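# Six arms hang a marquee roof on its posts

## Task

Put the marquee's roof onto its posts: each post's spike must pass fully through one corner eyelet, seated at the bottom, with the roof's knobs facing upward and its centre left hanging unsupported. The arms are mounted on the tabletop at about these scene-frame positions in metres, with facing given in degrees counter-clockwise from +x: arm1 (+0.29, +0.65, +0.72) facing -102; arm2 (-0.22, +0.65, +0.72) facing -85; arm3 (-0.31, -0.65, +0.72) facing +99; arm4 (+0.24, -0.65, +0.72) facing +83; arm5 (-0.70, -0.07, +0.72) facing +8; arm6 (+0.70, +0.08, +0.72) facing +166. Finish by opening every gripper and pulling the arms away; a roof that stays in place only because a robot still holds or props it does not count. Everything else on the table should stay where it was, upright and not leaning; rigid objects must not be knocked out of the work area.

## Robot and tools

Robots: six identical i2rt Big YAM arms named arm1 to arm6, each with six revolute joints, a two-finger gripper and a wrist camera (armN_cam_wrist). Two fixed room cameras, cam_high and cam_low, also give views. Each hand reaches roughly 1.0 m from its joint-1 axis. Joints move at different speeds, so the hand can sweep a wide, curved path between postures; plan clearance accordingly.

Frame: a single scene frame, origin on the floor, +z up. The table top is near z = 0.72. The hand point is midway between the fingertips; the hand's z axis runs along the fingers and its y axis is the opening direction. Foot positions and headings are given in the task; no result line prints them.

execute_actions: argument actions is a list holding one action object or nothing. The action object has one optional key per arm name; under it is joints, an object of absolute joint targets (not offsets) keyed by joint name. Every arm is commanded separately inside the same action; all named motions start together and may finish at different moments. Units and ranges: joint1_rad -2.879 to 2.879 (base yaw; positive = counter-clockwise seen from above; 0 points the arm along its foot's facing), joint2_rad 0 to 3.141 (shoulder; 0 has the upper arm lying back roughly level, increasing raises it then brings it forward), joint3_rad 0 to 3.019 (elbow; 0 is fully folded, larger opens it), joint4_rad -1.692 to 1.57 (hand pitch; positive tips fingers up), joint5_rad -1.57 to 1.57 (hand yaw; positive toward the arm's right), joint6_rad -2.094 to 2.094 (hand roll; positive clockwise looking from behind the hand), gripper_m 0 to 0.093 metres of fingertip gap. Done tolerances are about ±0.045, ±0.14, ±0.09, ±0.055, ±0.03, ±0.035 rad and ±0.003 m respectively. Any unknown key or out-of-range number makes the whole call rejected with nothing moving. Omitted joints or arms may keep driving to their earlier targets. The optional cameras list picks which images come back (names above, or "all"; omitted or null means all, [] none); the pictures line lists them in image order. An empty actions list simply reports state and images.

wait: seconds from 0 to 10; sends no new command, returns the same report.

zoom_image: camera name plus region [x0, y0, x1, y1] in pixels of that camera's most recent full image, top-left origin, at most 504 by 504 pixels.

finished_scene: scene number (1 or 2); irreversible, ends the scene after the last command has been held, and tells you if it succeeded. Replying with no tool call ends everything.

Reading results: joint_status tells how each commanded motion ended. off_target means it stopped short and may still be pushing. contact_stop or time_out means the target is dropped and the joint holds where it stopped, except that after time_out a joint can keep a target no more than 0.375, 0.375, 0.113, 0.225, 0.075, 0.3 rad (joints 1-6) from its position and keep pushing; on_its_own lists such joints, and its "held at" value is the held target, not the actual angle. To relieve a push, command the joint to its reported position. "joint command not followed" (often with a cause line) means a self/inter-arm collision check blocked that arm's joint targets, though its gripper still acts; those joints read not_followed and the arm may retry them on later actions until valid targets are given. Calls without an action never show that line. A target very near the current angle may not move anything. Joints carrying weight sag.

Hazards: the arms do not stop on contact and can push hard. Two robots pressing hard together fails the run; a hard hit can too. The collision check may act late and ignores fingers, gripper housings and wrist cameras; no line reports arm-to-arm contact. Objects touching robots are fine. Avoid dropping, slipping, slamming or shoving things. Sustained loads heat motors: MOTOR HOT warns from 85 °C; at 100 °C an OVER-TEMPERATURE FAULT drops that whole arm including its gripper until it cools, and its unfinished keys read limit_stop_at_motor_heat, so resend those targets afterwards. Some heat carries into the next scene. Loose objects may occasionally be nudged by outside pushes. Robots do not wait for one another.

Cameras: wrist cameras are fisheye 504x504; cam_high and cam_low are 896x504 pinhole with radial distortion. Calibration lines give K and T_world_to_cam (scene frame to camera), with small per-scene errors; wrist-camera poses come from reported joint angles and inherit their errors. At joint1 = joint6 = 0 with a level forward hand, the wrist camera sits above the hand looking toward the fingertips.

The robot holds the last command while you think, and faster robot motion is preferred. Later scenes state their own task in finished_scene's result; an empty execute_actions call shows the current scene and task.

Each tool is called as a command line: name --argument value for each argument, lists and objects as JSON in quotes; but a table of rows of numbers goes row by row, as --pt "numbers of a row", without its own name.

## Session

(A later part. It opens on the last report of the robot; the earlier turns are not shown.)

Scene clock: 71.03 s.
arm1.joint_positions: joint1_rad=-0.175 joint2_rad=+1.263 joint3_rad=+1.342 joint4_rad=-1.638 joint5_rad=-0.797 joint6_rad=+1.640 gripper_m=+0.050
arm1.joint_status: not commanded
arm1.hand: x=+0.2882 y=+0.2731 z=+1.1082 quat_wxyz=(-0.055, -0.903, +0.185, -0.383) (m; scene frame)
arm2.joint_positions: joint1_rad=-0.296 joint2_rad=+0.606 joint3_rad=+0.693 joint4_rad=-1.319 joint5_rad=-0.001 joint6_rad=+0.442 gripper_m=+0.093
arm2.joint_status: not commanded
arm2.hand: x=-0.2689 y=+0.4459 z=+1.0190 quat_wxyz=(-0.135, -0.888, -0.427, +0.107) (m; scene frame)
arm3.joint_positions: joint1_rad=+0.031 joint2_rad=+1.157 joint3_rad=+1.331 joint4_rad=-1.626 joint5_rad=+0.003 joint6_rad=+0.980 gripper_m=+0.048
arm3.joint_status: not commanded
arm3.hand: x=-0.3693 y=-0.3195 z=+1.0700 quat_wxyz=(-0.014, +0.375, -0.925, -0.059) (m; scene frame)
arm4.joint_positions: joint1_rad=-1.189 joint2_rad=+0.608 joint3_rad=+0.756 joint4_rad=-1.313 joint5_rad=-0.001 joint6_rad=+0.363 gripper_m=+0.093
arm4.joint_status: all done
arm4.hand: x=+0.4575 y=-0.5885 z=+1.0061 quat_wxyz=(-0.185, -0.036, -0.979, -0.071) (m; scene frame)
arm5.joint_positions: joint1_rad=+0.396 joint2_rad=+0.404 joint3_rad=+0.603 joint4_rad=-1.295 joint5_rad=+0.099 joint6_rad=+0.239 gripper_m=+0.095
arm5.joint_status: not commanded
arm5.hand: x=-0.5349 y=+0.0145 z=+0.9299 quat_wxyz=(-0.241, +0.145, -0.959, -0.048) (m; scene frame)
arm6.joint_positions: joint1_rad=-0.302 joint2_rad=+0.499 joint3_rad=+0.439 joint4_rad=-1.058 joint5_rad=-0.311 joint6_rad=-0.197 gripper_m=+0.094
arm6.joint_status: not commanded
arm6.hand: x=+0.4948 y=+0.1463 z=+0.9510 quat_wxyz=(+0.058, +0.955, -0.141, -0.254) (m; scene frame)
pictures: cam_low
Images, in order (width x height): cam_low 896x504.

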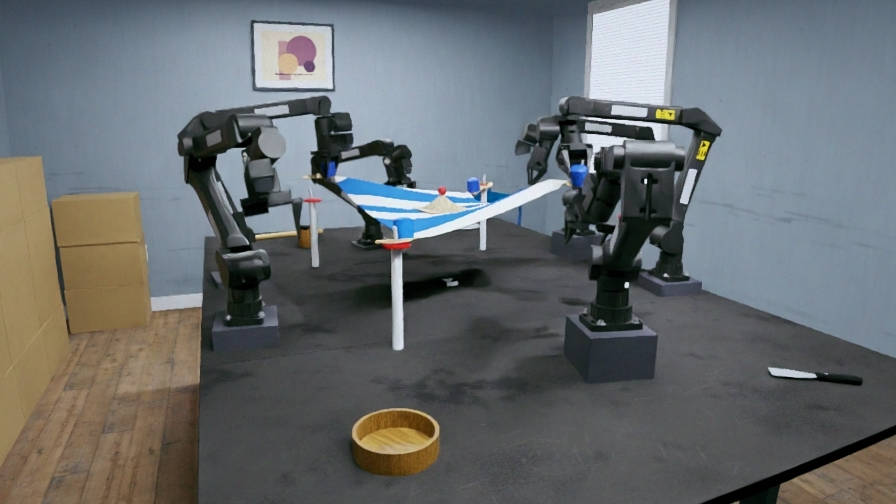

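execute_actions --actions '[{"arm3":{"joints":{"joint2_rad":1.20,"joint3_rad":1.25}}}]' --cameras '["cam_low","arm3_cam_wrist"]'

zoom_image --camera "cam_low" --region '[270, 150, 430, 270]'

Scene clock: 72.17 s.
arm1.joint_positions: joint1_rad=-0.175 joint2_rad=+1.263 joint3_rad=+1.342 joint4_rad=-1.638 joint5_rad=-0.797 joint6_rad=+1.640 gripper_m=+0.050
arm1.joint_status: not commanded
arm1.hand: x=+0.2882 y=+0.2731 z=+1.1082 quat_wxyz=(-0.055, -0.903, +0.185, -0.383) (m; scene frame)
arm2.joint_positions: joint1_rad=-0.296 joint2_rad=+0.606 joint3_rad=+0.693 joint4_rad=-1.319 joint5_rad=-0.001 joint6_rad=+0.442 gripper_m=+0.093
arm2.joint_status: not commanded
arm2.hand: x=-0.2689 y=+0.4459 z=+1.0190 quat_wxyz=(-0.135, -0.888, -0.427, +0.107) (m; scene frame)
arm3.joint_positions: joint1_rad=+0.031 joint2_rad=+1.211 joint3_rad=+1.256 joint4_rad=-1.626 joint5_rad=+0.003 joint6_rad=+0.980 gripper_m=+0.048
arm3.joint_status: all done
arm3.hand: x=-0.3683 y=-0.3252 z=+1.0241 quat_wxyz=(-0.001, +0.376, -0.927, +0.003) (m; scene frame)
arm4.joint_positions: joint1_rad=-1.189 joint2_rad=+0.608 joint3_rad=+0.756 joint4_rad=-1.313 joint5_rad=-0.001 joint6_rad=+0.363 gripper_m=+0.093
arm4.joint_status: not commanded
arm4.hand: x=+0.4575 y=-0.5885 z=+1.0061 quat_wxyz=(-0.185, -0.036, -0.979, -0.071) (m; scene frame)
arm5.joint_positions: joint1_rad=+0.396 joint2_rad=+0.404 joint3_rad=+0.603 joint4_rad=-1.295 joint5_rad=+0.099 joint6_rad=+0.239 gripper_m=+0.095
arm5.joint_status: not commanded
arm5.hand: x=-0.5349 y=+0.0145 z=+0.9299 quat_wxyz=(-0.241, +0.145, -0.959, -0.048) (m; scene frame)
arm6.joint_positions: joint1_rad=-0.302 joint2_rad=+0.499 joint3_rad=+0.439 joint4_rad=-1.058 joint5_rad=-0.311 joint6_rad=-0.197 gripper_m=+0.094
arm6.joint_status: not commanded
arm6.hand: x=+0.4948 y=+0.1463 z=+0.9510 quat_wxyz=(+0.058, +0.955, -0.141, -0.254) (m; scene frame)
pictures: arm3_cam_wrist, cam_low
camera_calibration (this result's frames):
arm3_cam_wrist: T_world_to_cam=[[0.697586, -0.716419, 0.0108828, 0.00919437], [-0.582909, -0.558623, 0.590049, -0.997762], [-0.416643, -0.417953, -0.807294, 0.659465], [0, 0, 0, 1]] pos_world=[-0.313258, -0.27516, 1.12101]
Images, in order (width x height): arm3_cam_wrist 504x504, cam_low 896x504.

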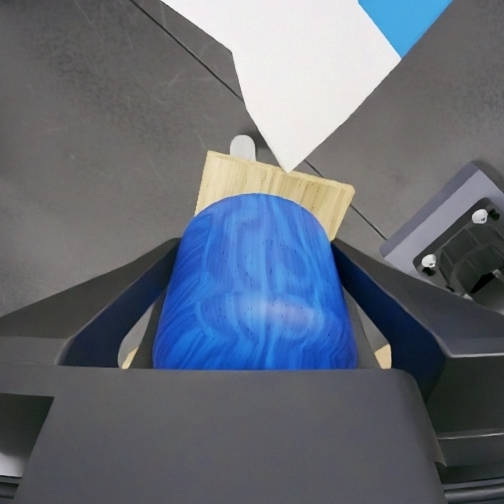

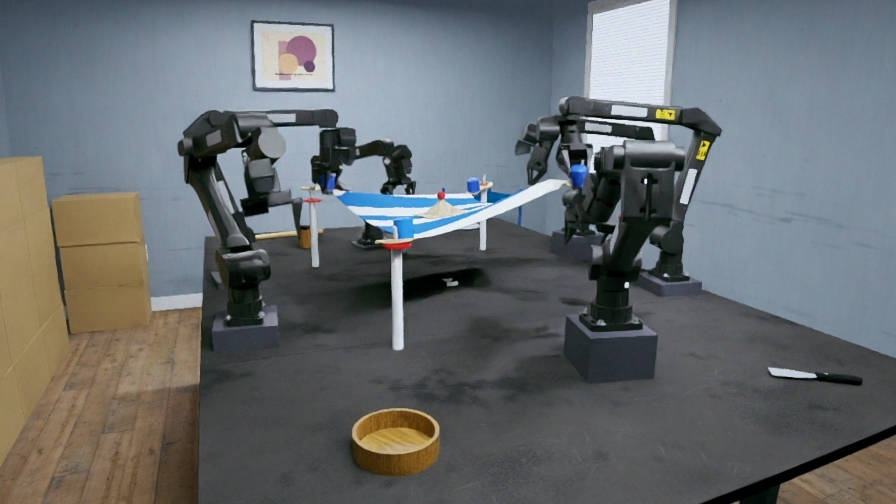

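Region (270, 150, 430, 270) of cam_low's 896x504 image, scaled by 3.150, with more detail than that image has; it fills the top 378 rows of this view, and the rest is white.

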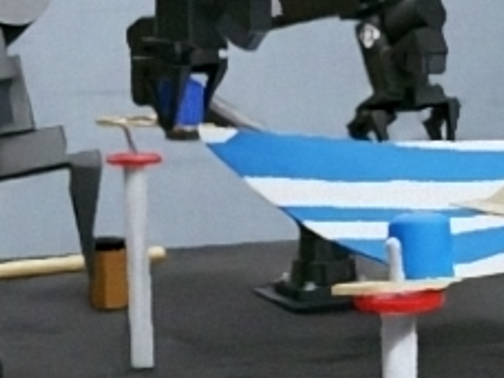

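execute_actions --actions '[{"arm3":{"joints":{"joint1_rad":0.07,"joint3_rad":1.17,"joint4_rad":-1.55}}}]' --cameras '["cam_low"]'

zoom_image --camera "cam_low" --region '[270, 150, 430, 270]'

Scene clock: 73.10 s.
arm1.joint_positions: joint1_rad=-0.175 joint2_rad=+1.263 joint3_rad=+1.342 joint4_rad=-1.638 joint5_rad=-0.797 joint6_rad=+1.640 gripper_m=+0.050
arm1.joint_status: not commanded
arm1.hand: x=+0.2882 y=+0.2731 z=+1.1082 quat_wxyz=(-0.055, -0.903, +0.185, -0.383) (m; scene frame)
arm2.joint_positions: joint1_rad=-0.296 joint2_rad=+0.606 joint3_rad=+0.693 joint4_rad=-1.319 joint5_rad=-0.001 joint6_rad=+0.442 gripper_m=+0.093
arm2.joint_status: not commanded
arm2.hand: x=-0.2689 y=+0.4459 z=+1.0190 quat_wxyz=(-0.135, -0.888, -0.427, +0.107) (m; scene frame)
arm3.joint_positions: joint1_rad=+0.052 joint2_rad=+1.206 joint3_rad=+1.184 joint4_rad=-1.563 joint5_rad=+0.015 joint6_rad=+0.980 gripper_m=+0.048
arm3.joint_status: all done
arm3.hand: x=-0.3725 y=-0.3285 z=+0.9983 quat_wxyz=(-0.007, +0.386, -0.923, +0.006) (m; scene frame)
arm4.joint_positions: joint1_rad=-1.189 joint2_rad=+0.608 joint3_rad=+0.756 joint4_rad=-1.313 joint5_rad=-0.001 joint6_rad=+0.363 gripper_m=+0.093
arm4.joint_status: not commanded
arm4.hand: x=+0.4575 y=-0.5885 z=+1.0061 quat_wxyz=(-0.185, -0.036, -0.979, -0.071) (m; scene frame)
arm5.joint_positions: joint1_rad=+0.396 joint2_rad=+0.404 joint3_rad=+0.603 joint4_rad=-1.295 joint5_rad=+0.099 joint6_rad=+0.239 gripper_m=+0.095
arm5.joint_status: not commanded
arm5.hand: x=-0.5349 y=+0.0145 z=+0.9299 quat_wxyz=(-0.241, +0.145, -0.959, -0.048) (m; scene frame)
arm6.joint_positions: joint1_rad=-0.302 joint2_rad=+0.499 joint3_rad=+0.439 joint4_rad=-1.058 joint5_rad=-0.311 joint6_rad=-0.197 gripper_m=+0.094
arm6.joint_status: not commanded
arm6.hand: x=+0.4948 y=+0.1463 z=+0.9510 quat_wxyz=(+0.058, +0.955, -0.141, -0.254) (m; scene frame)
pictures: cam_low
Images, in order (width x height): cam_low 896x504.

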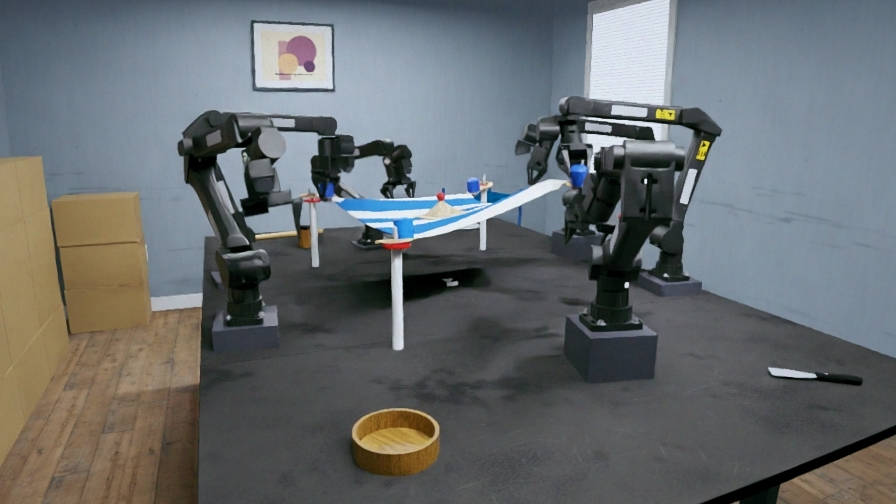

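Region (270, 150, 430, 270) of cam_low's 896x504 image, scaled by 3.150, with more detail than that image has; it fills the top 378 rows of this view, and the rest is white.

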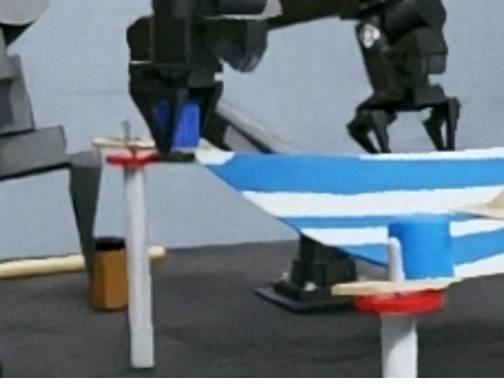

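execute_actions --actions '[{"arm3":{"joints":{"gripper_m":0.093}},"arm1":{"joints":{"joint1_rad":0.0,"joint2_rad":1.13,"joint3_rad":1.33}}}]' --cameras '[]'

execute_actions --actions '[{"arm3":{"joints":{"joint3_rad":1.45,"joint4_rad":-1.69}}}]' --cameras '[]'

execute_actions --actions '[{"arm3":{"joints":{"joint1_rad":-0.2,"joint2_rad":0.6,"joint3_rad":0.75,"joint4_rad":-1.3}}}]' --cameras '["cam_high","cam_low"]'

zoom_image --camera "cam_high" --region '[290, 110, 620, 390]'

Scene clock: 74.50 s.
arm1.joint_positions: joint1_rad=-0.009 joint2_rad=+1.139 joint3_rad=+1.326 joint4_rad=-1.638 joint5_rad=-0.785 joint6_rad=+1.643 gripper_m=+0.050
arm1.joint_status: all done
arm1.hand: x=+0.3541 y=+0.3089 z=+1.1399 quat_wxyz=(-0.072, -0.918, +0.090, -0.378) (m; scene frame)
arm2.joint_positions: joint1_rad=-0.296 joint2_rad=+0.606 joint3_rad=+0.693 joint4_rad=-1.319 joint5_rad=-0.001 joint6_rad=+0.442 gripper_m=+0.093
arm2.joint_status: not commanded
arm2.hand: x=-0.2689 y=+0.4459 z=+1.0190 quat_wxyz=(-0.135, -0.888, -0.427, +0.107) (m; scene frame)
arm3.joint_positions: joint1_rad=+0.060 joint2_rad=+1.206 joint3_rad=+1.184 joint4_rad=-1.563 joint5_rad=+0.004 joint6_rad=+0.983 gripper_m=+0.093
arm3.joint_status: all done
arm3.hand: x=-0.3772 y=-0.3294 z=+0.9982 quat_wxyz=(-0.001, +0.388, -0.922, +0.005) (m; scene frame)
arm4.joint_positions: joint1_rad=-1.189 joint2_rad=+0.608 joint3_rad=+0.756 joint4_rad=-1.313 joint5_rad=-0.001 joint6_rad=+0.363 gripper_m=+0.093
arm4.joint_status: not commanded
arm4.hand: x=+0.4575 y=-0.5885 z=+1.0061 quat_wxyz=(-0.185, -0.036, -0.979, -0.071) (m; scene frame)
arm5.joint_positions: joint1_rad=+0.396 joint2_rad=+0.404 joint3_rad=+0.603 joint4_rad=-1.295 joint5_rad=+0.099 joint6_rad=+0.239 gripper_m=+0.095
arm5.joint_status: not commanded
arm5.hand: x=-0.5349 y=+0.0145 z=+0.9299 quat_wxyz=(-0.241, +0.145, -0.959, -0.048) (m; scene frame)
arm6.joint_positions: joint1_rad=-0.302 joint2_rad=+0.499 joint3_rad=+0.439 joint4_rad=-1.058 joint5_rad=-0.311 joint6_rad=-0.197 gripper_m=+0.094
arm6.joint_status: not commanded
arm6.hand: x=+0.4948 y=+0.1463 z=+0.9510 quat_wxyz=(+0.058, +0.955, -0.141, -0.254) (m; scene frame)
pictures: none
No camera images: the call's "cameras" was empty. Leave "cameras" out to get every camera's image.

Scene clock: 75.50 s.
arm1.joint_positions: joint1_rad=-0.009 joint2_rad=+1.139 joint3_rad=+1.326 joint4_rad=-1.638 joint5_rad=-0.785 joint6_rad=+1.643 gripper_m=+0.050
arm1.joint_status: not commanded
arm1.hand: x=+0.3541 y=+0.3089 z=+1.1399 quat_wxyz=(-0.072, -0.918, +0.090, -0.378) (m; scene frame)
arm2.joint_positions: joint1_rad=-0.296 joint2_rad=+0.606 joint3_rad=+0.693 joint4_rad=-1.319 joint5_rad=-0.001 joint6_rad=+0.442 gripper_m=+0.093
arm2.joint_status: not commanded
arm2.hand: x=-0.2689 y=+0.4459 z=+1.0190 quat_wxyz=(-0.135, -0.888, -0.427, +0.107) (m; scene frame)
arm3.joint_positions: joint1_rad=+0.060 joint2_rad=+1.190 joint3_rad=+1.414 joint4_rad=-1.677 joint5_rad=+0.004 joint6_rad=+0.984 gripper_m=+0.093
arm3.joint_status: all done
arm3.hand: x=-0.3806 y=-0.3132 z=+1.0917 quat_wxyz=(-0.013, +0.387, -0.920, -0.059) (m; scene frame)
arm4.joint_positions: joint1_rad=-1.189 joint2_rad=+0.608 joint3_rad=+0.756 joint4_rad=-1.313 joint5_rad=-0.001 joint6_rad=+0.363 gripper_m=+0.093
arm4.joint_status: not commanded
arm4.hand: x=+0.4575 y=-0.5885 z=+1.0061 quat_wxyz=(-0.185, -0.036, -0.979, -0.071) (m; scene frame)
arm5.joint_positions: joint1_rad=+0.396 joint2_rad=+0.404 joint3_rad=+0.603 joint4_rad=-1.295 joint5_rad=+0.099 joint6_rad=+0.239 gripper_m=+0.095
arm5.joint_status: not commanded
arm5.hand: x=-0.5349 y=+0.0145 z=+0.9299 quat_wxyz=(-0.241, +0.145, -0.959, -0.048) (m; scene frame)
arm6.joint_positions: joint1_rad=-0.302 joint2_rad=+0.499 joint3_rad=+0.439 joint4_rad=-1.058 joint5_rad=-0.311 joint6_rad=-0.197 gripper_m=+0.094
arm6.joint_status: not commanded
arm6.hand: x=+0.4948 y=+0.1463 z=+0.9510 quat_wxyz=(+0.058, +0.955, -0.141, -0.254) (m; scene frame)
pictures: none
No camera images: the call's "cameras" was empty. Leave "cameras" out to get every camera's image.

Scene clock: 76.90 s.
arm1.joint_positions: joint1_rad=-0.009 joint2_rad=+1.139 joint3_rad=+1.326 joint4_rad=-1.638 joint5_rad=-0.785 joint6_rad=+1.643 gripper_m=+0.050
arm1.joint_status: not commanded
arm1.hand: x=+0.3541 y=+0.3089 z=+1.1399 quat_wxyz=(-0.072, -0.918, +0.090, -0.378) (m; scene frame)
arm2.joint_positions: joint1_rad=-0.296 joint2_rad=+0.606 joint3_rad=+0.693 joint4_rad=-1.319 joint5_rad=-0.001 joint6_rad=+0.442 gripper_m=+0.093
arm2.joint_status: not commanded
arm2.hand: x=-0.2689 y=+0.4459 z=+1.0190 quat_wxyz=(-0.135, -0.888, -0.427, +0.107) (m; scene frame)
arm3.joint_positions: joint1_rad=-0.199 joint2_rad=+0.601 joint3_rad=+0.759 joint4_rad=-1.317 joint5_rad=+0.001 joint6_rad=+0.984 gripper_m=+0.093
arm3.joint_status: all done
arm3.hand: x=-0.2980 y=-0.4276 z=+0.9791 quat_wxyz=(-0.065, +0.259, -0.943, -0.196) (m; scene frame)
arm4.joint_positions: joint1_rad=-1.189 joint2_rad=+0.608 joint3_rad=+0.756 joint4_rad=-1.313 joint5_rad=-0.001 joint6_rad=+0.363 gripper_m=+0.093
arm4.joint_status: not commanded
arm4.hand: x=+0.4575 y=-0.5885 z=+1.0061 quat_wxyz=(-0.185, -0.036, -0.979, -0.071) (m; scene frame)
arm5.joint_positions: joint1_rad=+0.396 joint2_rad=+0.404 joint3_rad=+0.603 joint4_rad=-1.295 joint5_rad=+0.099 joint6_rad=+0.239 gripper_m=+0.095
arm5.joint_status: not commanded
arm5.hand: x=-0.5349 y=+0.0145 z=+0.9299 quat_wxyz=(-0.241, +0.145, -0.959, -0.048) (m; scene frame)
arm6.joint_positions: joint1_rad=-0.302 joint2_rad=+0.499 joint3_rad=+0.439 joint4_rad=-1.058 joint5_rad=-0.311 joint6_rad=-0.197 gripper_m=+0.094
arm6.joint_status: not commanded
arm6.hand: x=+0.4948 y=+0.1463 z=+0.9510 quat_wxyz=(+0.058, +0.955, -0.141, -0.254) (m; scene frame)
pictures: cam_high, cam_low
Images, in order (width x height): cam_high 896x504, cam_low 896x504.

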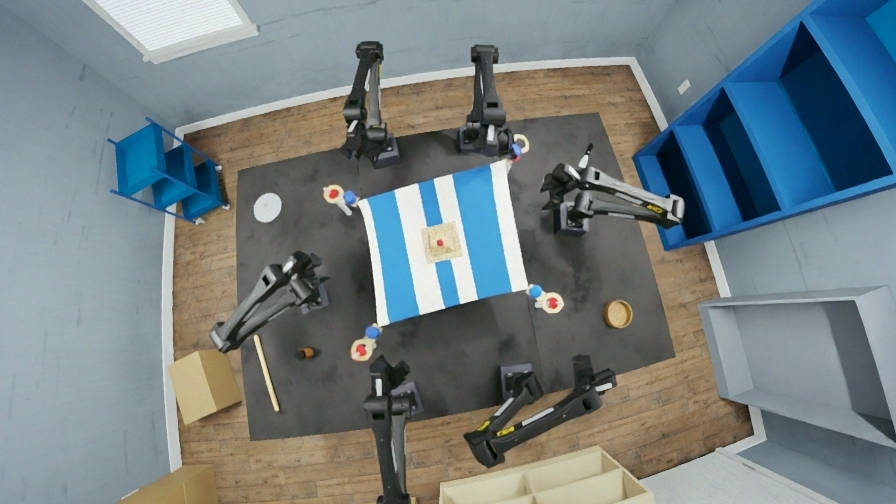

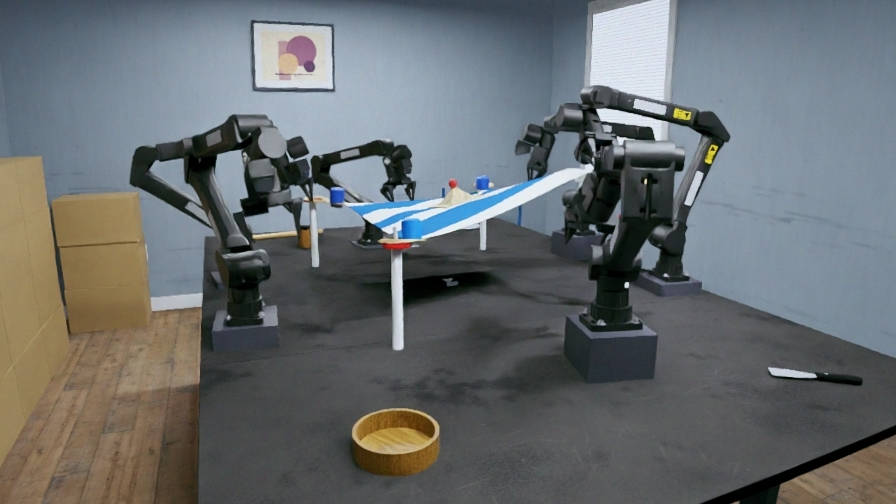

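Region (290, 110, 620, 390) of cam_high's 896x504 image, scaled by 1.527, with more detail than that image has; it fills the top 428 rows of this view, and the rest is white.

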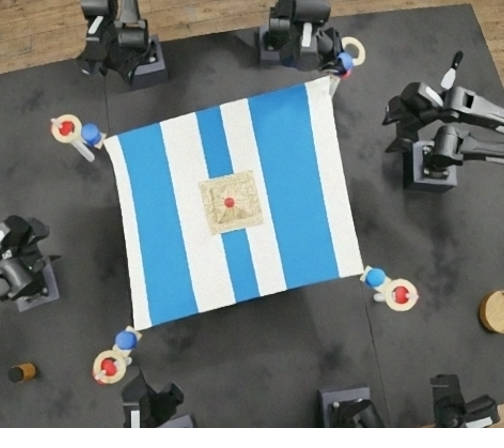

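execute_actions --actions '[{"arm1":{"joints":{"joint2_rad":1.08,"joint3_rad":1.19,"joint4_rad":-1.56}},"arm6":{"joints":{"joint1_rad":-1.2}}}]' --cameras '["cam_high","cam_low"]'

zoom_image --camera "cam_low" --region '[440, 120, 680, 280]'

zoom_image --camera "cam_high" --region '[440, 100, 600, 220]'

Scene clock: 78.77 s.
arm1.joint_positions: joint1_rad=-0.009 joint2_rad=+1.106 joint3_rad=+1.183 joint4_rad=-1.560 joint5_rad=-0.785 joint6_rad=+1.643 gripper_m=+0.050
arm1.joint_status: all done
arm1.hand: x=+0.3563 y=+0.3218 z=+1.0944 quat_wxyz=(-0.058, -0.918, +0.096, -0.379) (m; scene frame)
arm2.joint_positions: joint1_rad=-0.296 joint2_rad=+0.606 joint3_rad=+0.693 joint4_rad=-1.319 joint5_rad=-0.001 joint6_rad=+0.442 gripper_m=+0.093
arm2.joint_status: not commanded
arm2.hand: x=-0.2689 y=+0.4459 z=+1.0190 quat_wxyz=(-0.135, -0.888, -0.427, +0.107) (m; scene frame)
arm3.joint_positions: joint1_rad=-0.199 joint2_rad=+0.601 joint3_rad=+0.759 joint4_rad=-1.317 joint5_rad=+0.001 joint6_rad=+0.984 gripper_m=+0.093
arm3.joint_status: not commanded
arm3.hand: x=-0.2980 y=-0.4276 z=+0.9791 quat_wxyz=(-0.065, +0.259, -0.943, -0.196) (m; scene frame)
arm4.joint_positions: joint1_rad=-1.189 joint2_rad=+0.608 joint3_rad=+0.756 joint4_rad=-1.313 joint5_rad=-0.001 joint6_rad=+0.363 gripper_m=+0.093
arm4.joint_status: not commanded
arm4.hand: x=+0.4575 y=-0.5885 z=+1.0061 quat_wxyz=(-0.185, -0.036, -0.979, -0.071) (m; scene frame)
arm5.joint_positions: joint1_rad=+0.396 joint2_rad=+0.404 joint3_rad=+0.603 joint4_rad=-1.295 joint5_rad=+0.099 joint6_rad=+0.239 gripper_m=+0.095
arm5.joint_status: not commanded
arm5.hand: x=-0.5349 y=+0.0145 z=+0.9299 quat_wxyz=(-0.241, +0.145, -0.959, -0.048) (m; scene frame)
arm6.joint_positions: joint1_rad=-1.197 joint2_rad=+0.499 joint3_rad=+0.439 joint4_rad=-1.058 joint5_rad=-0.311 joint6_rad=-0.197 gripper_m=+0.094
arm6.joint_status: all done
arm6.hand: x=+0.6222 y=+0.2800 z=+0.9527 quat_wxyz=(-0.064, +0.801, -0.538, -0.254) (m; scene frame)
pictures: cam_high, cam_low
Images, in order (width x height): cam_high 896x504, cam_low 896x504.

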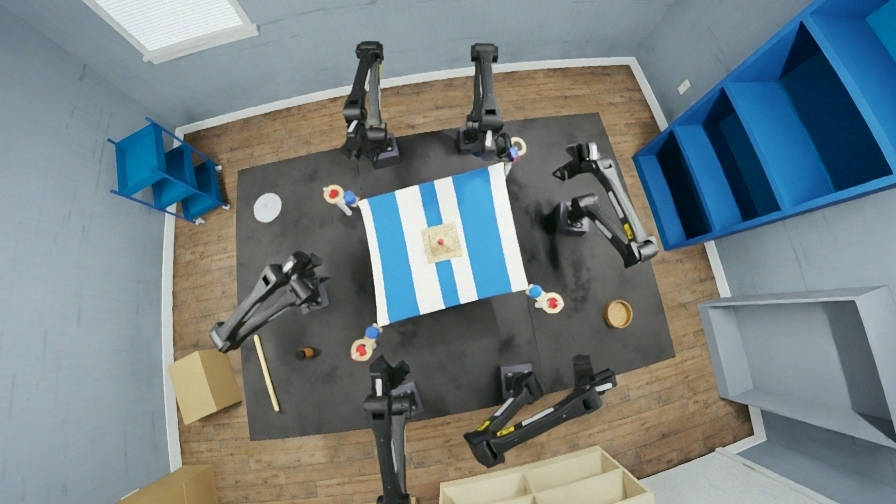

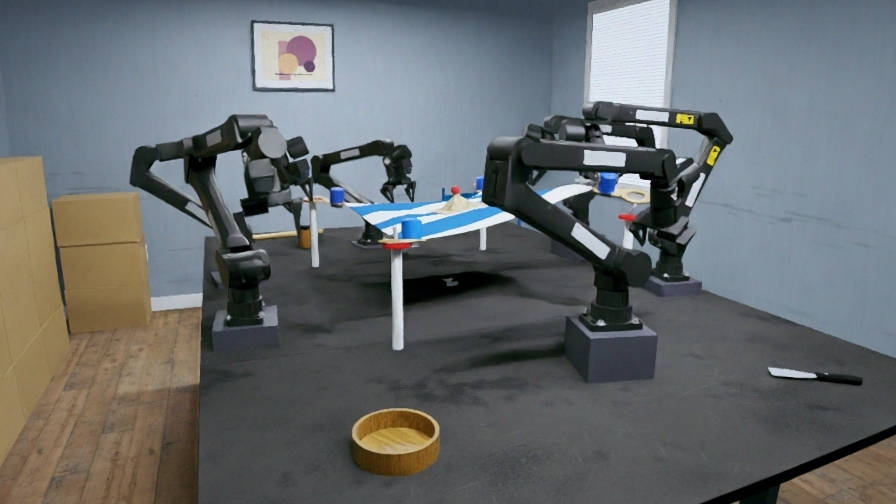

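Region (440, 120, 680, 280) of cam_low's 896x504 image, scaled by 2.100, with more detail than that image has.

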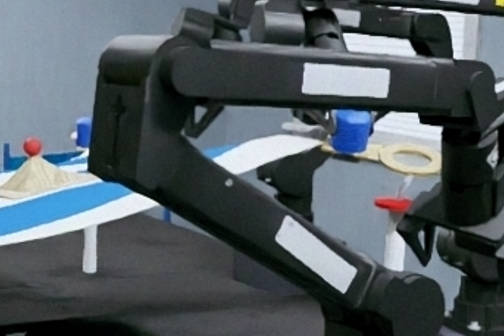

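Region (440, 100, 600, 220) of cam_high's 896x504 image, scaled by 3.150, with more detail than that image has; it fills the top 378 rows of this view, and the rest is white.

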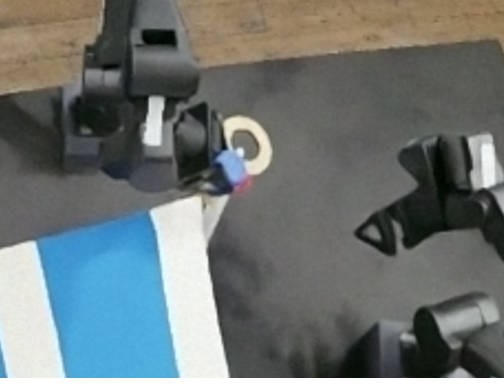

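execute_actions --actions '[{"arm1":{"joints":{"joint2_rad":1.12,"joint3_rad":1.12,"joint4_rad":-1.47}}}]' --cameras '["cam_high","cam_low"]'

zoom_image --camera "cam_low" --region '[540, 150, 700, 270]'

zoom_image --camera "cam_high" --region '[440, 100, 600, 220]'

Scene clock: 79.83 s.
arm1.joint_positions: joint1_rad=-0.009 joint2_rad=+1.129 joint3_rad=+1.115 joint4_rad=-1.473 joint5_rad=-0.785 joint6_rad=+1.643 gripper_m=+0.050
arm1.joint_status: all done
arm1.hand: x=+0.3548 y=+0.3132 z=+1.0621 quat_wxyz=(-0.056, -0.918, +0.097, -0.379) (m; scene frame)
arm2.joint_positions: joint1_rad=-0.296 joint2_rad=+0.606 joint3_rad=+0.693 joint4_rad=-1.319 joint5_rad=-0.001 joint6_rad=+0.442 gripper_m=+0.093
arm2.joint_status: not commanded
arm2.hand: x=-0.2689 y=+0.4459 z=+1.0190 quat_wxyz=(-0.135, -0.888, -0.427, +0.107) (m; scene frame)
arm3.joint_positions: joint1_rad=-0.199 joint2_rad=+0.601 joint3_rad=+0.759 joint4_rad=-1.317 joint5_rad=+0.001 joint6_rad=+0.984 gripper_m=+0.093
arm3.joint_status: not commanded
arm3.hand: x=-0.2980 y=-0.4276 z=+0.9791 quat_wxyz=(-0.065, +0.259, -0.943, -0.196) (m; scene frame)
arm4.joint_positions: joint1_rad=-1.189 joint2_rad=+0.608 joint3_rad=+0.756 joint4_rad=-1.313 joint5_rad=-0.001 joint6_rad=+0.363 gripper_m=+0.093
arm4.joint_status: not commanded
arm4.hand: x=+0.4575 y=-0.5885 z=+1.0061 quat_wxyz=(-0.185, -0.036, -0.979, -0.071) (m; scene frame)
arm5.joint_positions: joint1_rad=+0.396 joint2_rad=+0.404 joint3_rad=+0.603 joint4_rad=-1.295 joint5_rad=+0.099 joint6_rad=+0.239 gripper_m=+0.095
arm5.joint_status: not commanded
arm5.hand: x=-0.5349 y=+0.0145 z=+0.9299 quat_wxyz=(-0.241, +0.145, -0.959, -0.048) (m; scene frame)
arm6.joint_positions: joint1_rad=-1.197 joint2_rad=+0.499 joint3_rad=+0.439 joint4_rad=-1.058 joint5_rad=-0.311 joint6_rad=-0.197 gripper_m=+0.094
arm6.joint_status: not commanded
arm6.hand: x=+0.6222 y=+0.2800 z=+0.9527 quat_wxyz=(-0.064, +0.801, -0.538, -0.254) (m; scene frame)
pictures: cam_high, cam_low
Images, in order (width x height): cam_high 896x504, cam_low 896x504.

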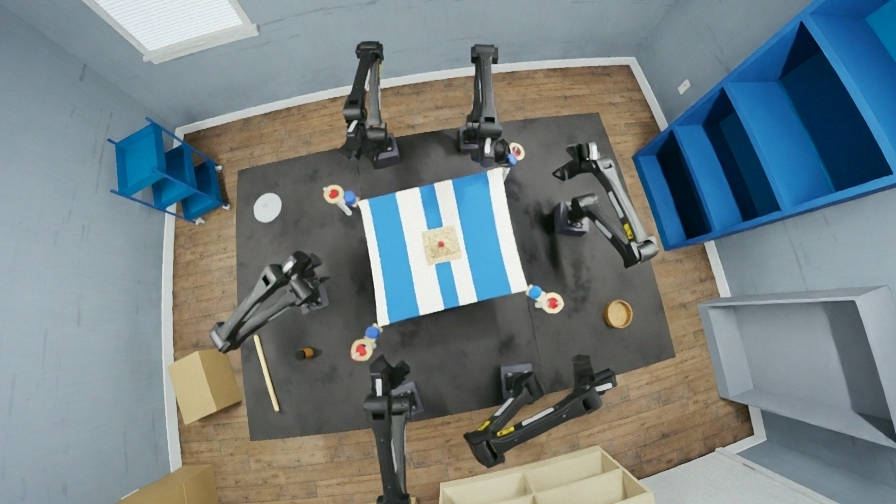

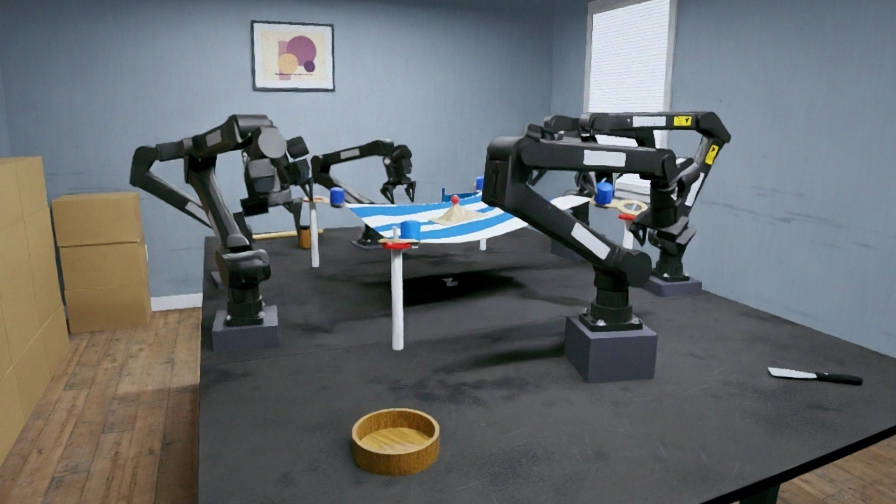

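Region (540, 150, 700, 270) of cam_low's 896x504 image, scaled by 3.150, with more detail than that image has; it fills the top 378 rows of this view, and the rest is white.

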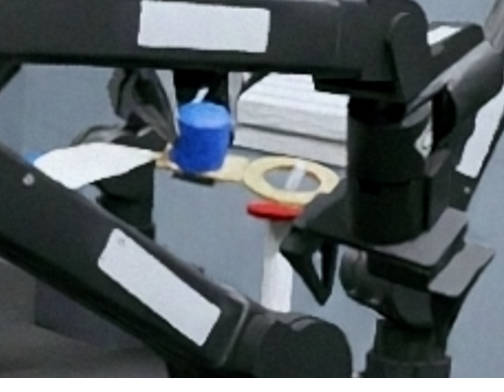

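Region (440, 100, 600, 220) of cam_high's 896x504 image, scaled by 3.150, with more detail than that image has; it fills the top 378 rows of this view, and the rest is white.

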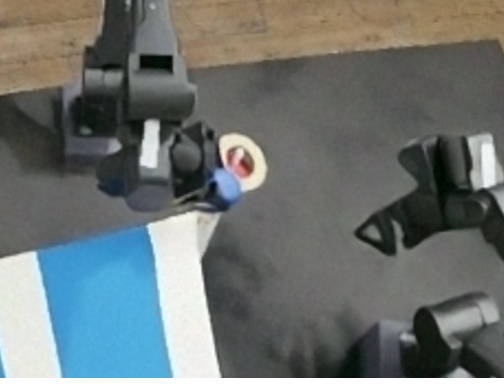

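Spike is through. Lower a little more and release.

execute_actions --actions '[{"arm1":{"joints":{"joint3_rad":1.06,"joint4_rad":-1.42}}}]' --cameras '[]'

execute_actions --actions '[{"arm1":{"joints":{"gripper_m":0.093}}}]' --cameras '[]'

execute_actions --actions '[{"arm1":{"joints":{"joint1_rad":-0.15,"joint3_rad":1.2,"joint4_rad":-1.55}}}]' --cameras '[]'

execute_actions --actions '[{"arm1":{"joints":{"joint1_rad":-0.3,"joint2_rad":0.7,"joint3_rad":1.0}}}]' --cameras '["cam_high","cam_low"]'

zoom_image --camera "cam_low" --region '[280, 150, 700, 280]'

Scene clock: 80.87 s.
arm1.joint_positions: joint1_rad=-0.009 joint2_rad=+1.129 joint3_rad=+1.064 joint4_rad=-1.424 joint5_rad=-0.794 joint6_rad=+1.647 gripper_m=+0.050
arm1.joint_status: all done
arm1.hand: x=+0.3562 y=+0.3144 z=+1.0435 quat_wxyz=(-0.054, -0.916, +0.099, -0.384) (m; scene frame)
arm2.joint_positions: joint1_rad=-0.296 joint2_rad=+0.606 joint3_rad=+0.693 joint4_rad=-1.319 joint5_rad=-0.001 joint6_rad=+0.442 gripper_m=+0.093
arm2.joint_status: not commanded
arm2.hand: x=-0.2689 y=+0.4459 z=+1.0190 quat_wxyz=(-0.135, -0.888, -0.427, +0.107) (m; scene frame)
arm3.joint_positions: joint1_rad=-0.199 joint2_rad=+0.601 joint3_rad=+0.759 joint4_rad=-1.317 joint5_rad=+0.001 joint6_rad=+0.984 gripper_m=+0.093
arm3.joint_status: not commanded
arm3.hand: x=-0.2980 y=-0.4276 z=+0.9791 quat_wxyz=(-0.065, +0.259, -0.943, -0.196) (m; scene frame)
arm4.joint_positions: joint1_rad=-1.189 joint2_rad=+0.608 joint3_rad=+0.756 joint4_rad=-1.313 joint5_rad=-0.001 joint6_rad=+0.363 gripper_m=+0.093
arm4.joint_status: not commanded
arm4.hand: x=+0.4575 y=-0.5885 z=+1.0061 quat_wxyz=(-0.185, -0.036, -0.979, -0.071) (m; scene frame)
arm5.joint_positions: joint1_rad=+0.396 joint2_rad=+0.404 joint3_rad=+0.603 joint4_rad=-1.295 joint5_rad=+0.099 joint6_rad=+0.239 gripper_m=+0.095
arm5.joint_status: not commanded
arm5.hand: x=-0.5349 y=+0.0145 z=+0.9299 quat_wxyz=(-0.241, +0.145, -0.959, -0.048) (m; scene frame)
arm6.joint_positions: joint1_rad=-1.197 joint2_rad=+0.499 joint3_rad=+0.439 joint4_rad=-1.058 joint5_rad=-0.311 joint6_rad=-0.197 gripper_m=+0.094
arm6.joint_status: not commanded
arm6.hand: x=+0.6222 y=+0.2800 z=+0.9527 quat_wxyz=(-0.064, +0.801, -0.538, -0.254) (m; scene frame)
pictures: none
No camera images: the call's "cameras" was empty. Leave "cameras" out to get every camera's image.

Scene clock: 81.57 s.
arm1.joint_positions: joint1_rad=-0.008 joint2_rad=+1.129 joint3_rad=+1.064 joint4_rad=-1.424 joint5_rad=-0.797 joint6_rad=+1.647 gripper_m=+0.093
arm1.joint_status: all done
arm1.hand: x=+0.3566 y=+0.3144 z=+1.0438 quat_wxyz=(-0.054, -0.916, +0.098, -0.385) (m; scene frame)
arm2.joint_positions: joint1_rad=-0.296 joint2_rad=+0.606 joint3_rad=+0.693 joint4_rad=-1.319 joint5_rad=-0.001 joint6_rad=+0.442 gripper_m=+0.093
arm2.joint_status: not commanded
arm2.hand: x=-0.2689 y=+0.4459 z=+1.0190 quat_wxyz=(-0.135, -0.888, -0.427, +0.107) (m; scene frame)
arm3.joint_positions: joint1_rad=-0.199 joint2_rad=+0.601 joint3_rad=+0.759 joint4_rad=-1.317 joint5_rad=+0.001 joint6_rad=+0.984 gripper_m=+0.093
arm3.joint_status: not commanded
arm3.hand: x=-0.2980 y=-0.4276 z=+0.9791 quat_wxyz=(-0.065, +0.259, -0.943, -0.196) (m; scene frame)
arm4.joint_positions: joint1_rad=-1.189 joint2_rad=+0.608 joint3_rad=+0.756 joint4_rad=-1.313 joint5_rad=-0.001 joint6_rad=+0.363 gripper_m=+0.093
arm4.joint_status: not commanded
arm4.hand: x=+0.4575 y=-0.5885 z=+1.0061 quat_wxyz=(-0.185, -0.036, -0.979, -0.071) (m; scene frame)
arm5.joint_positions: joint1_rad=+0.396 joint2_rad=+0.404 joint3_rad=+0.603 joint4_rad=-1.295 joint5_rad=+0.099 joint6_rad=+0.239 gripper_m=+0.095
arm5.joint_status: not commanded
arm5.hand: x=-0.5349 y=+0.0145 z=+0.9299 quat_wxyz=(-0.241, +0.145, -0.959, -0.048) (m; scene frame)
arm6.joint_positions: joint1_rad=-1.197 joint2_rad=+0.499 joint3_rad=+0.439 joint4_rad=-1.058 joint5_rad=-0.311 joint6_rad=-0.197 gripper_m=+0.094
arm6.joint_status: not commanded
arm6.hand: x=+0.6222 y=+0.2800 z=+0.9527 quat_wxyz=(-0.064, +0.801, -0.538, -0.254) (m; scene frame)
pictures: none
No camera images: the call's "cameras" was empty. Leave "cameras" out to get every camera's image.

Scene clock: 82.47 s.
arm1.joint_positions: joint1_rad=-0.156 joint2_rad=+1.127 joint3_rad=+1.156 joint4_rad=-1.539 joint5_rad=-0.798 joint6_rad=+1.647 gripper_m=+0.093
arm1.joint_status: all done
arm1.hand: x=+0.3082 y=+0.3119 z=+1.0794 quat_wxyz=(-0.073, -0.906, +0.170, -0.381) (m; scene frame)
arm2.joint_positions: joint1_rad=-0.296 joint2_rad=+0.606 joint3_rad=+0.693 joint4_rad=-1.319 joint5_rad=-0.001 joint6_rad=+0.442 gripper_m=+0.093
arm2.joint_status: not commanded
arm2.hand: x=-0.2689 y=+0.4459 z=+1.0190 quat_wxyz=(-0.135, -0.888, -0.427, +0.107) (m; scene frame)
arm3.joint_positions: joint1_rad=-0.199 joint2_rad=+0.601 joint3_rad=+0.759 joint4_rad=-1.317 joint5_rad=+0.001 joint6_rad=+0.984 gripper_m=+0.093
arm3.joint_status: not commanded
arm3.hand: x=-0.2980 y=-0.4276 z=+0.9791 quat_wxyz=(-0.065, +0.259, -0.943, -0.196) (m; scene frame)
arm4.joint_positions: joint1_rad=-1.189 joint2_rad=+0.608 joint3_rad=+0.756 joint4_rad=-1.313 joint5_rad=-0.001 joint6_rad=+0.363 gripper_m=+0.093
arm4.joint_status: not commanded
arm4.hand: x=+0.4575 y=-0.5885 z=+1.0061 quat_wxyz=(-0.185, -0.036, -0.979, -0.071) (m; scene frame)
arm5.joint_positions: joint1_rad=+0.396 joint2_rad=+0.404 joint3_rad=+0.603 joint4_rad=-1.295 joint5_rad=+0.099 joint6_rad=+0.239 gripper_m=+0.095
arm5.joint_status: not commanded
arm5.hand: x=-0.5349 y=+0.0145 z=+0.9299 quat_wxyz=(-0.241, +0.145, -0.959, -0.048) (m; scene frame)
arm6.joint_positions: joint1_rad=-1.197 joint2_rad=+0.499 joint3_rad=+0.439 joint4_rad=-1.058 joint5_rad=-0.311 joint6_rad=-0.197 gripper_m=+0.094
arm6.joint_status: not commanded
arm6.hand: x=+0.6222 y=+0.2800 z=+0.9527 quat_wxyz=(-0.064, +0.801, -0.538, -0.254) (m; scene frame)
pictures: none
No camera images: the call's "cameras" was empty. Leave "cameras" out to get every camera's image.

Scene clock: 83.70 s.
arm1.joint_positions: joint1_rad=-0.304 joint2_rad=+0.692 joint3_rad=+1.002 joint4_rad=-1.541 joint5_rad=-0.799 joint6_rad=+1.647 gripper_m=+0.093
arm1.joint_status: all done
arm1.hand: x=+0.3090 y=+0.4130 z=+1.1187 quat_wxyz=(-0.225, -0.893, +0.181, -0.345) (m; scene frame)
arm2.joint_positions: joint1_rad=-0.296 joint2_rad=+0.606 joint3_rad=+0.693 joint4_rad=-1.319 joint5_rad=-0.001 joint6_rad=+0.442 gripper_m=+0.093
arm2.joint_status: not commanded
arm2.hand: x=-0.2689 y=+0.4459 z=+1.0190 quat_wxyz=(-0.135, -0.888, -0.427, +0.107) (m; scene frame)
arm3.joint_positions: joint1_rad=-0.199 joint2_rad=+0.601 joint3_rad=+0.759 joint4_rad=-1.317 joint5_rad=+0.001 joint6_rad=+0.984 gripper_m=+0.093
arm3.joint_status: not commanded
arm3.hand: x=-0.2980 y=-0.4276 z=+0.9791 quat_wxyz=(-0.065, +0.259, -0.943, -0.196) (m; scene frame)
arm4.joint_positions: joint1_rad=-1.189 joint2_rad=+0.608 joint3_rad=+0.756 joint4_rad=-1.313 joint5_rad=-0.001 joint6_rad=+0.363 gripper_m=+0.093
arm4.joint_status: not commanded
arm4.hand: x=+0.4575 y=-0.5885 z=+1.0061 quat_wxyz=(-0.185, -0.036, -0.979, -0.071) (m; scene frame)
arm5.joint_positions: joint1_rad=+0.396 joint2_rad=+0.404 joint3_rad=+0.603 joint4_rad=-1.295 joint5_rad=+0.099 joint6_rad=+0.239 gripper_m=+0.095
arm5.joint_status: not commanded
arm5.hand: x=-0.5349 y=+0.0145 z=+0.9299 quat_wxyz=(-0.241, +0.145, -0.959, -0.048) (m; scene frame)
arm6.joint_positions: joint1_rad=-1.197 joint2_rad=+0.499 joint3_rad=+0.439 joint4_rad=-1.058 joint5_rad=-0.311 joint6_rad=-0.197 gripper_m=+0.094
arm6.joint_status: not commanded
arm6.hand: x=+0.6222 y=+0.2800 z=+0.9527 quat_wxyz=(-0.064, +0.801, -0.538, -0.254) (m; scene frame)
pictures: cam_high, cam_low
Images, in order (width x height): cam_high 896x504, cam_low 896x504.

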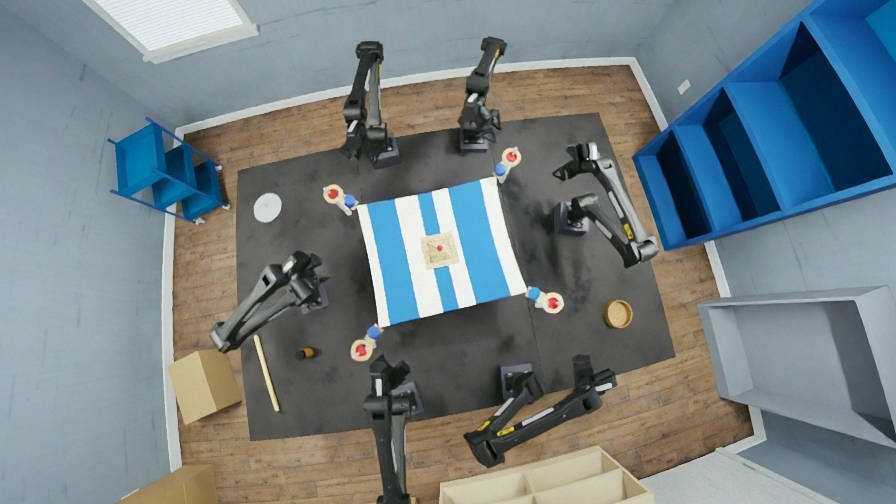

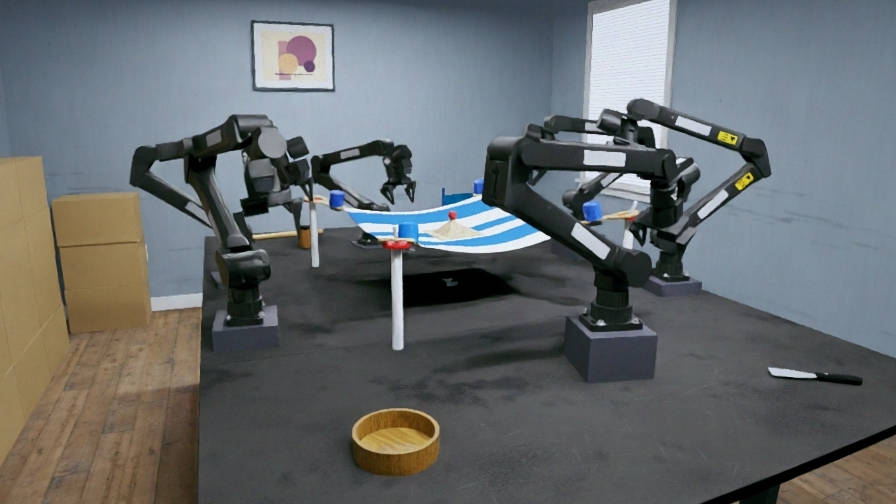

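Region (280, 150, 700, 280) of cam_low's 896x504 image, scaled by 1.200, with more detail than that image has; it fills the top 156 rows of this view, and the rest is white.

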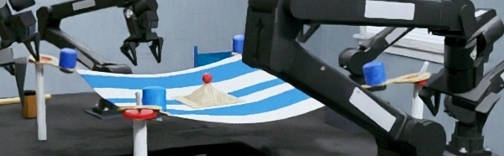

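finished_scene --scene 1

The scene is finished: the task was done.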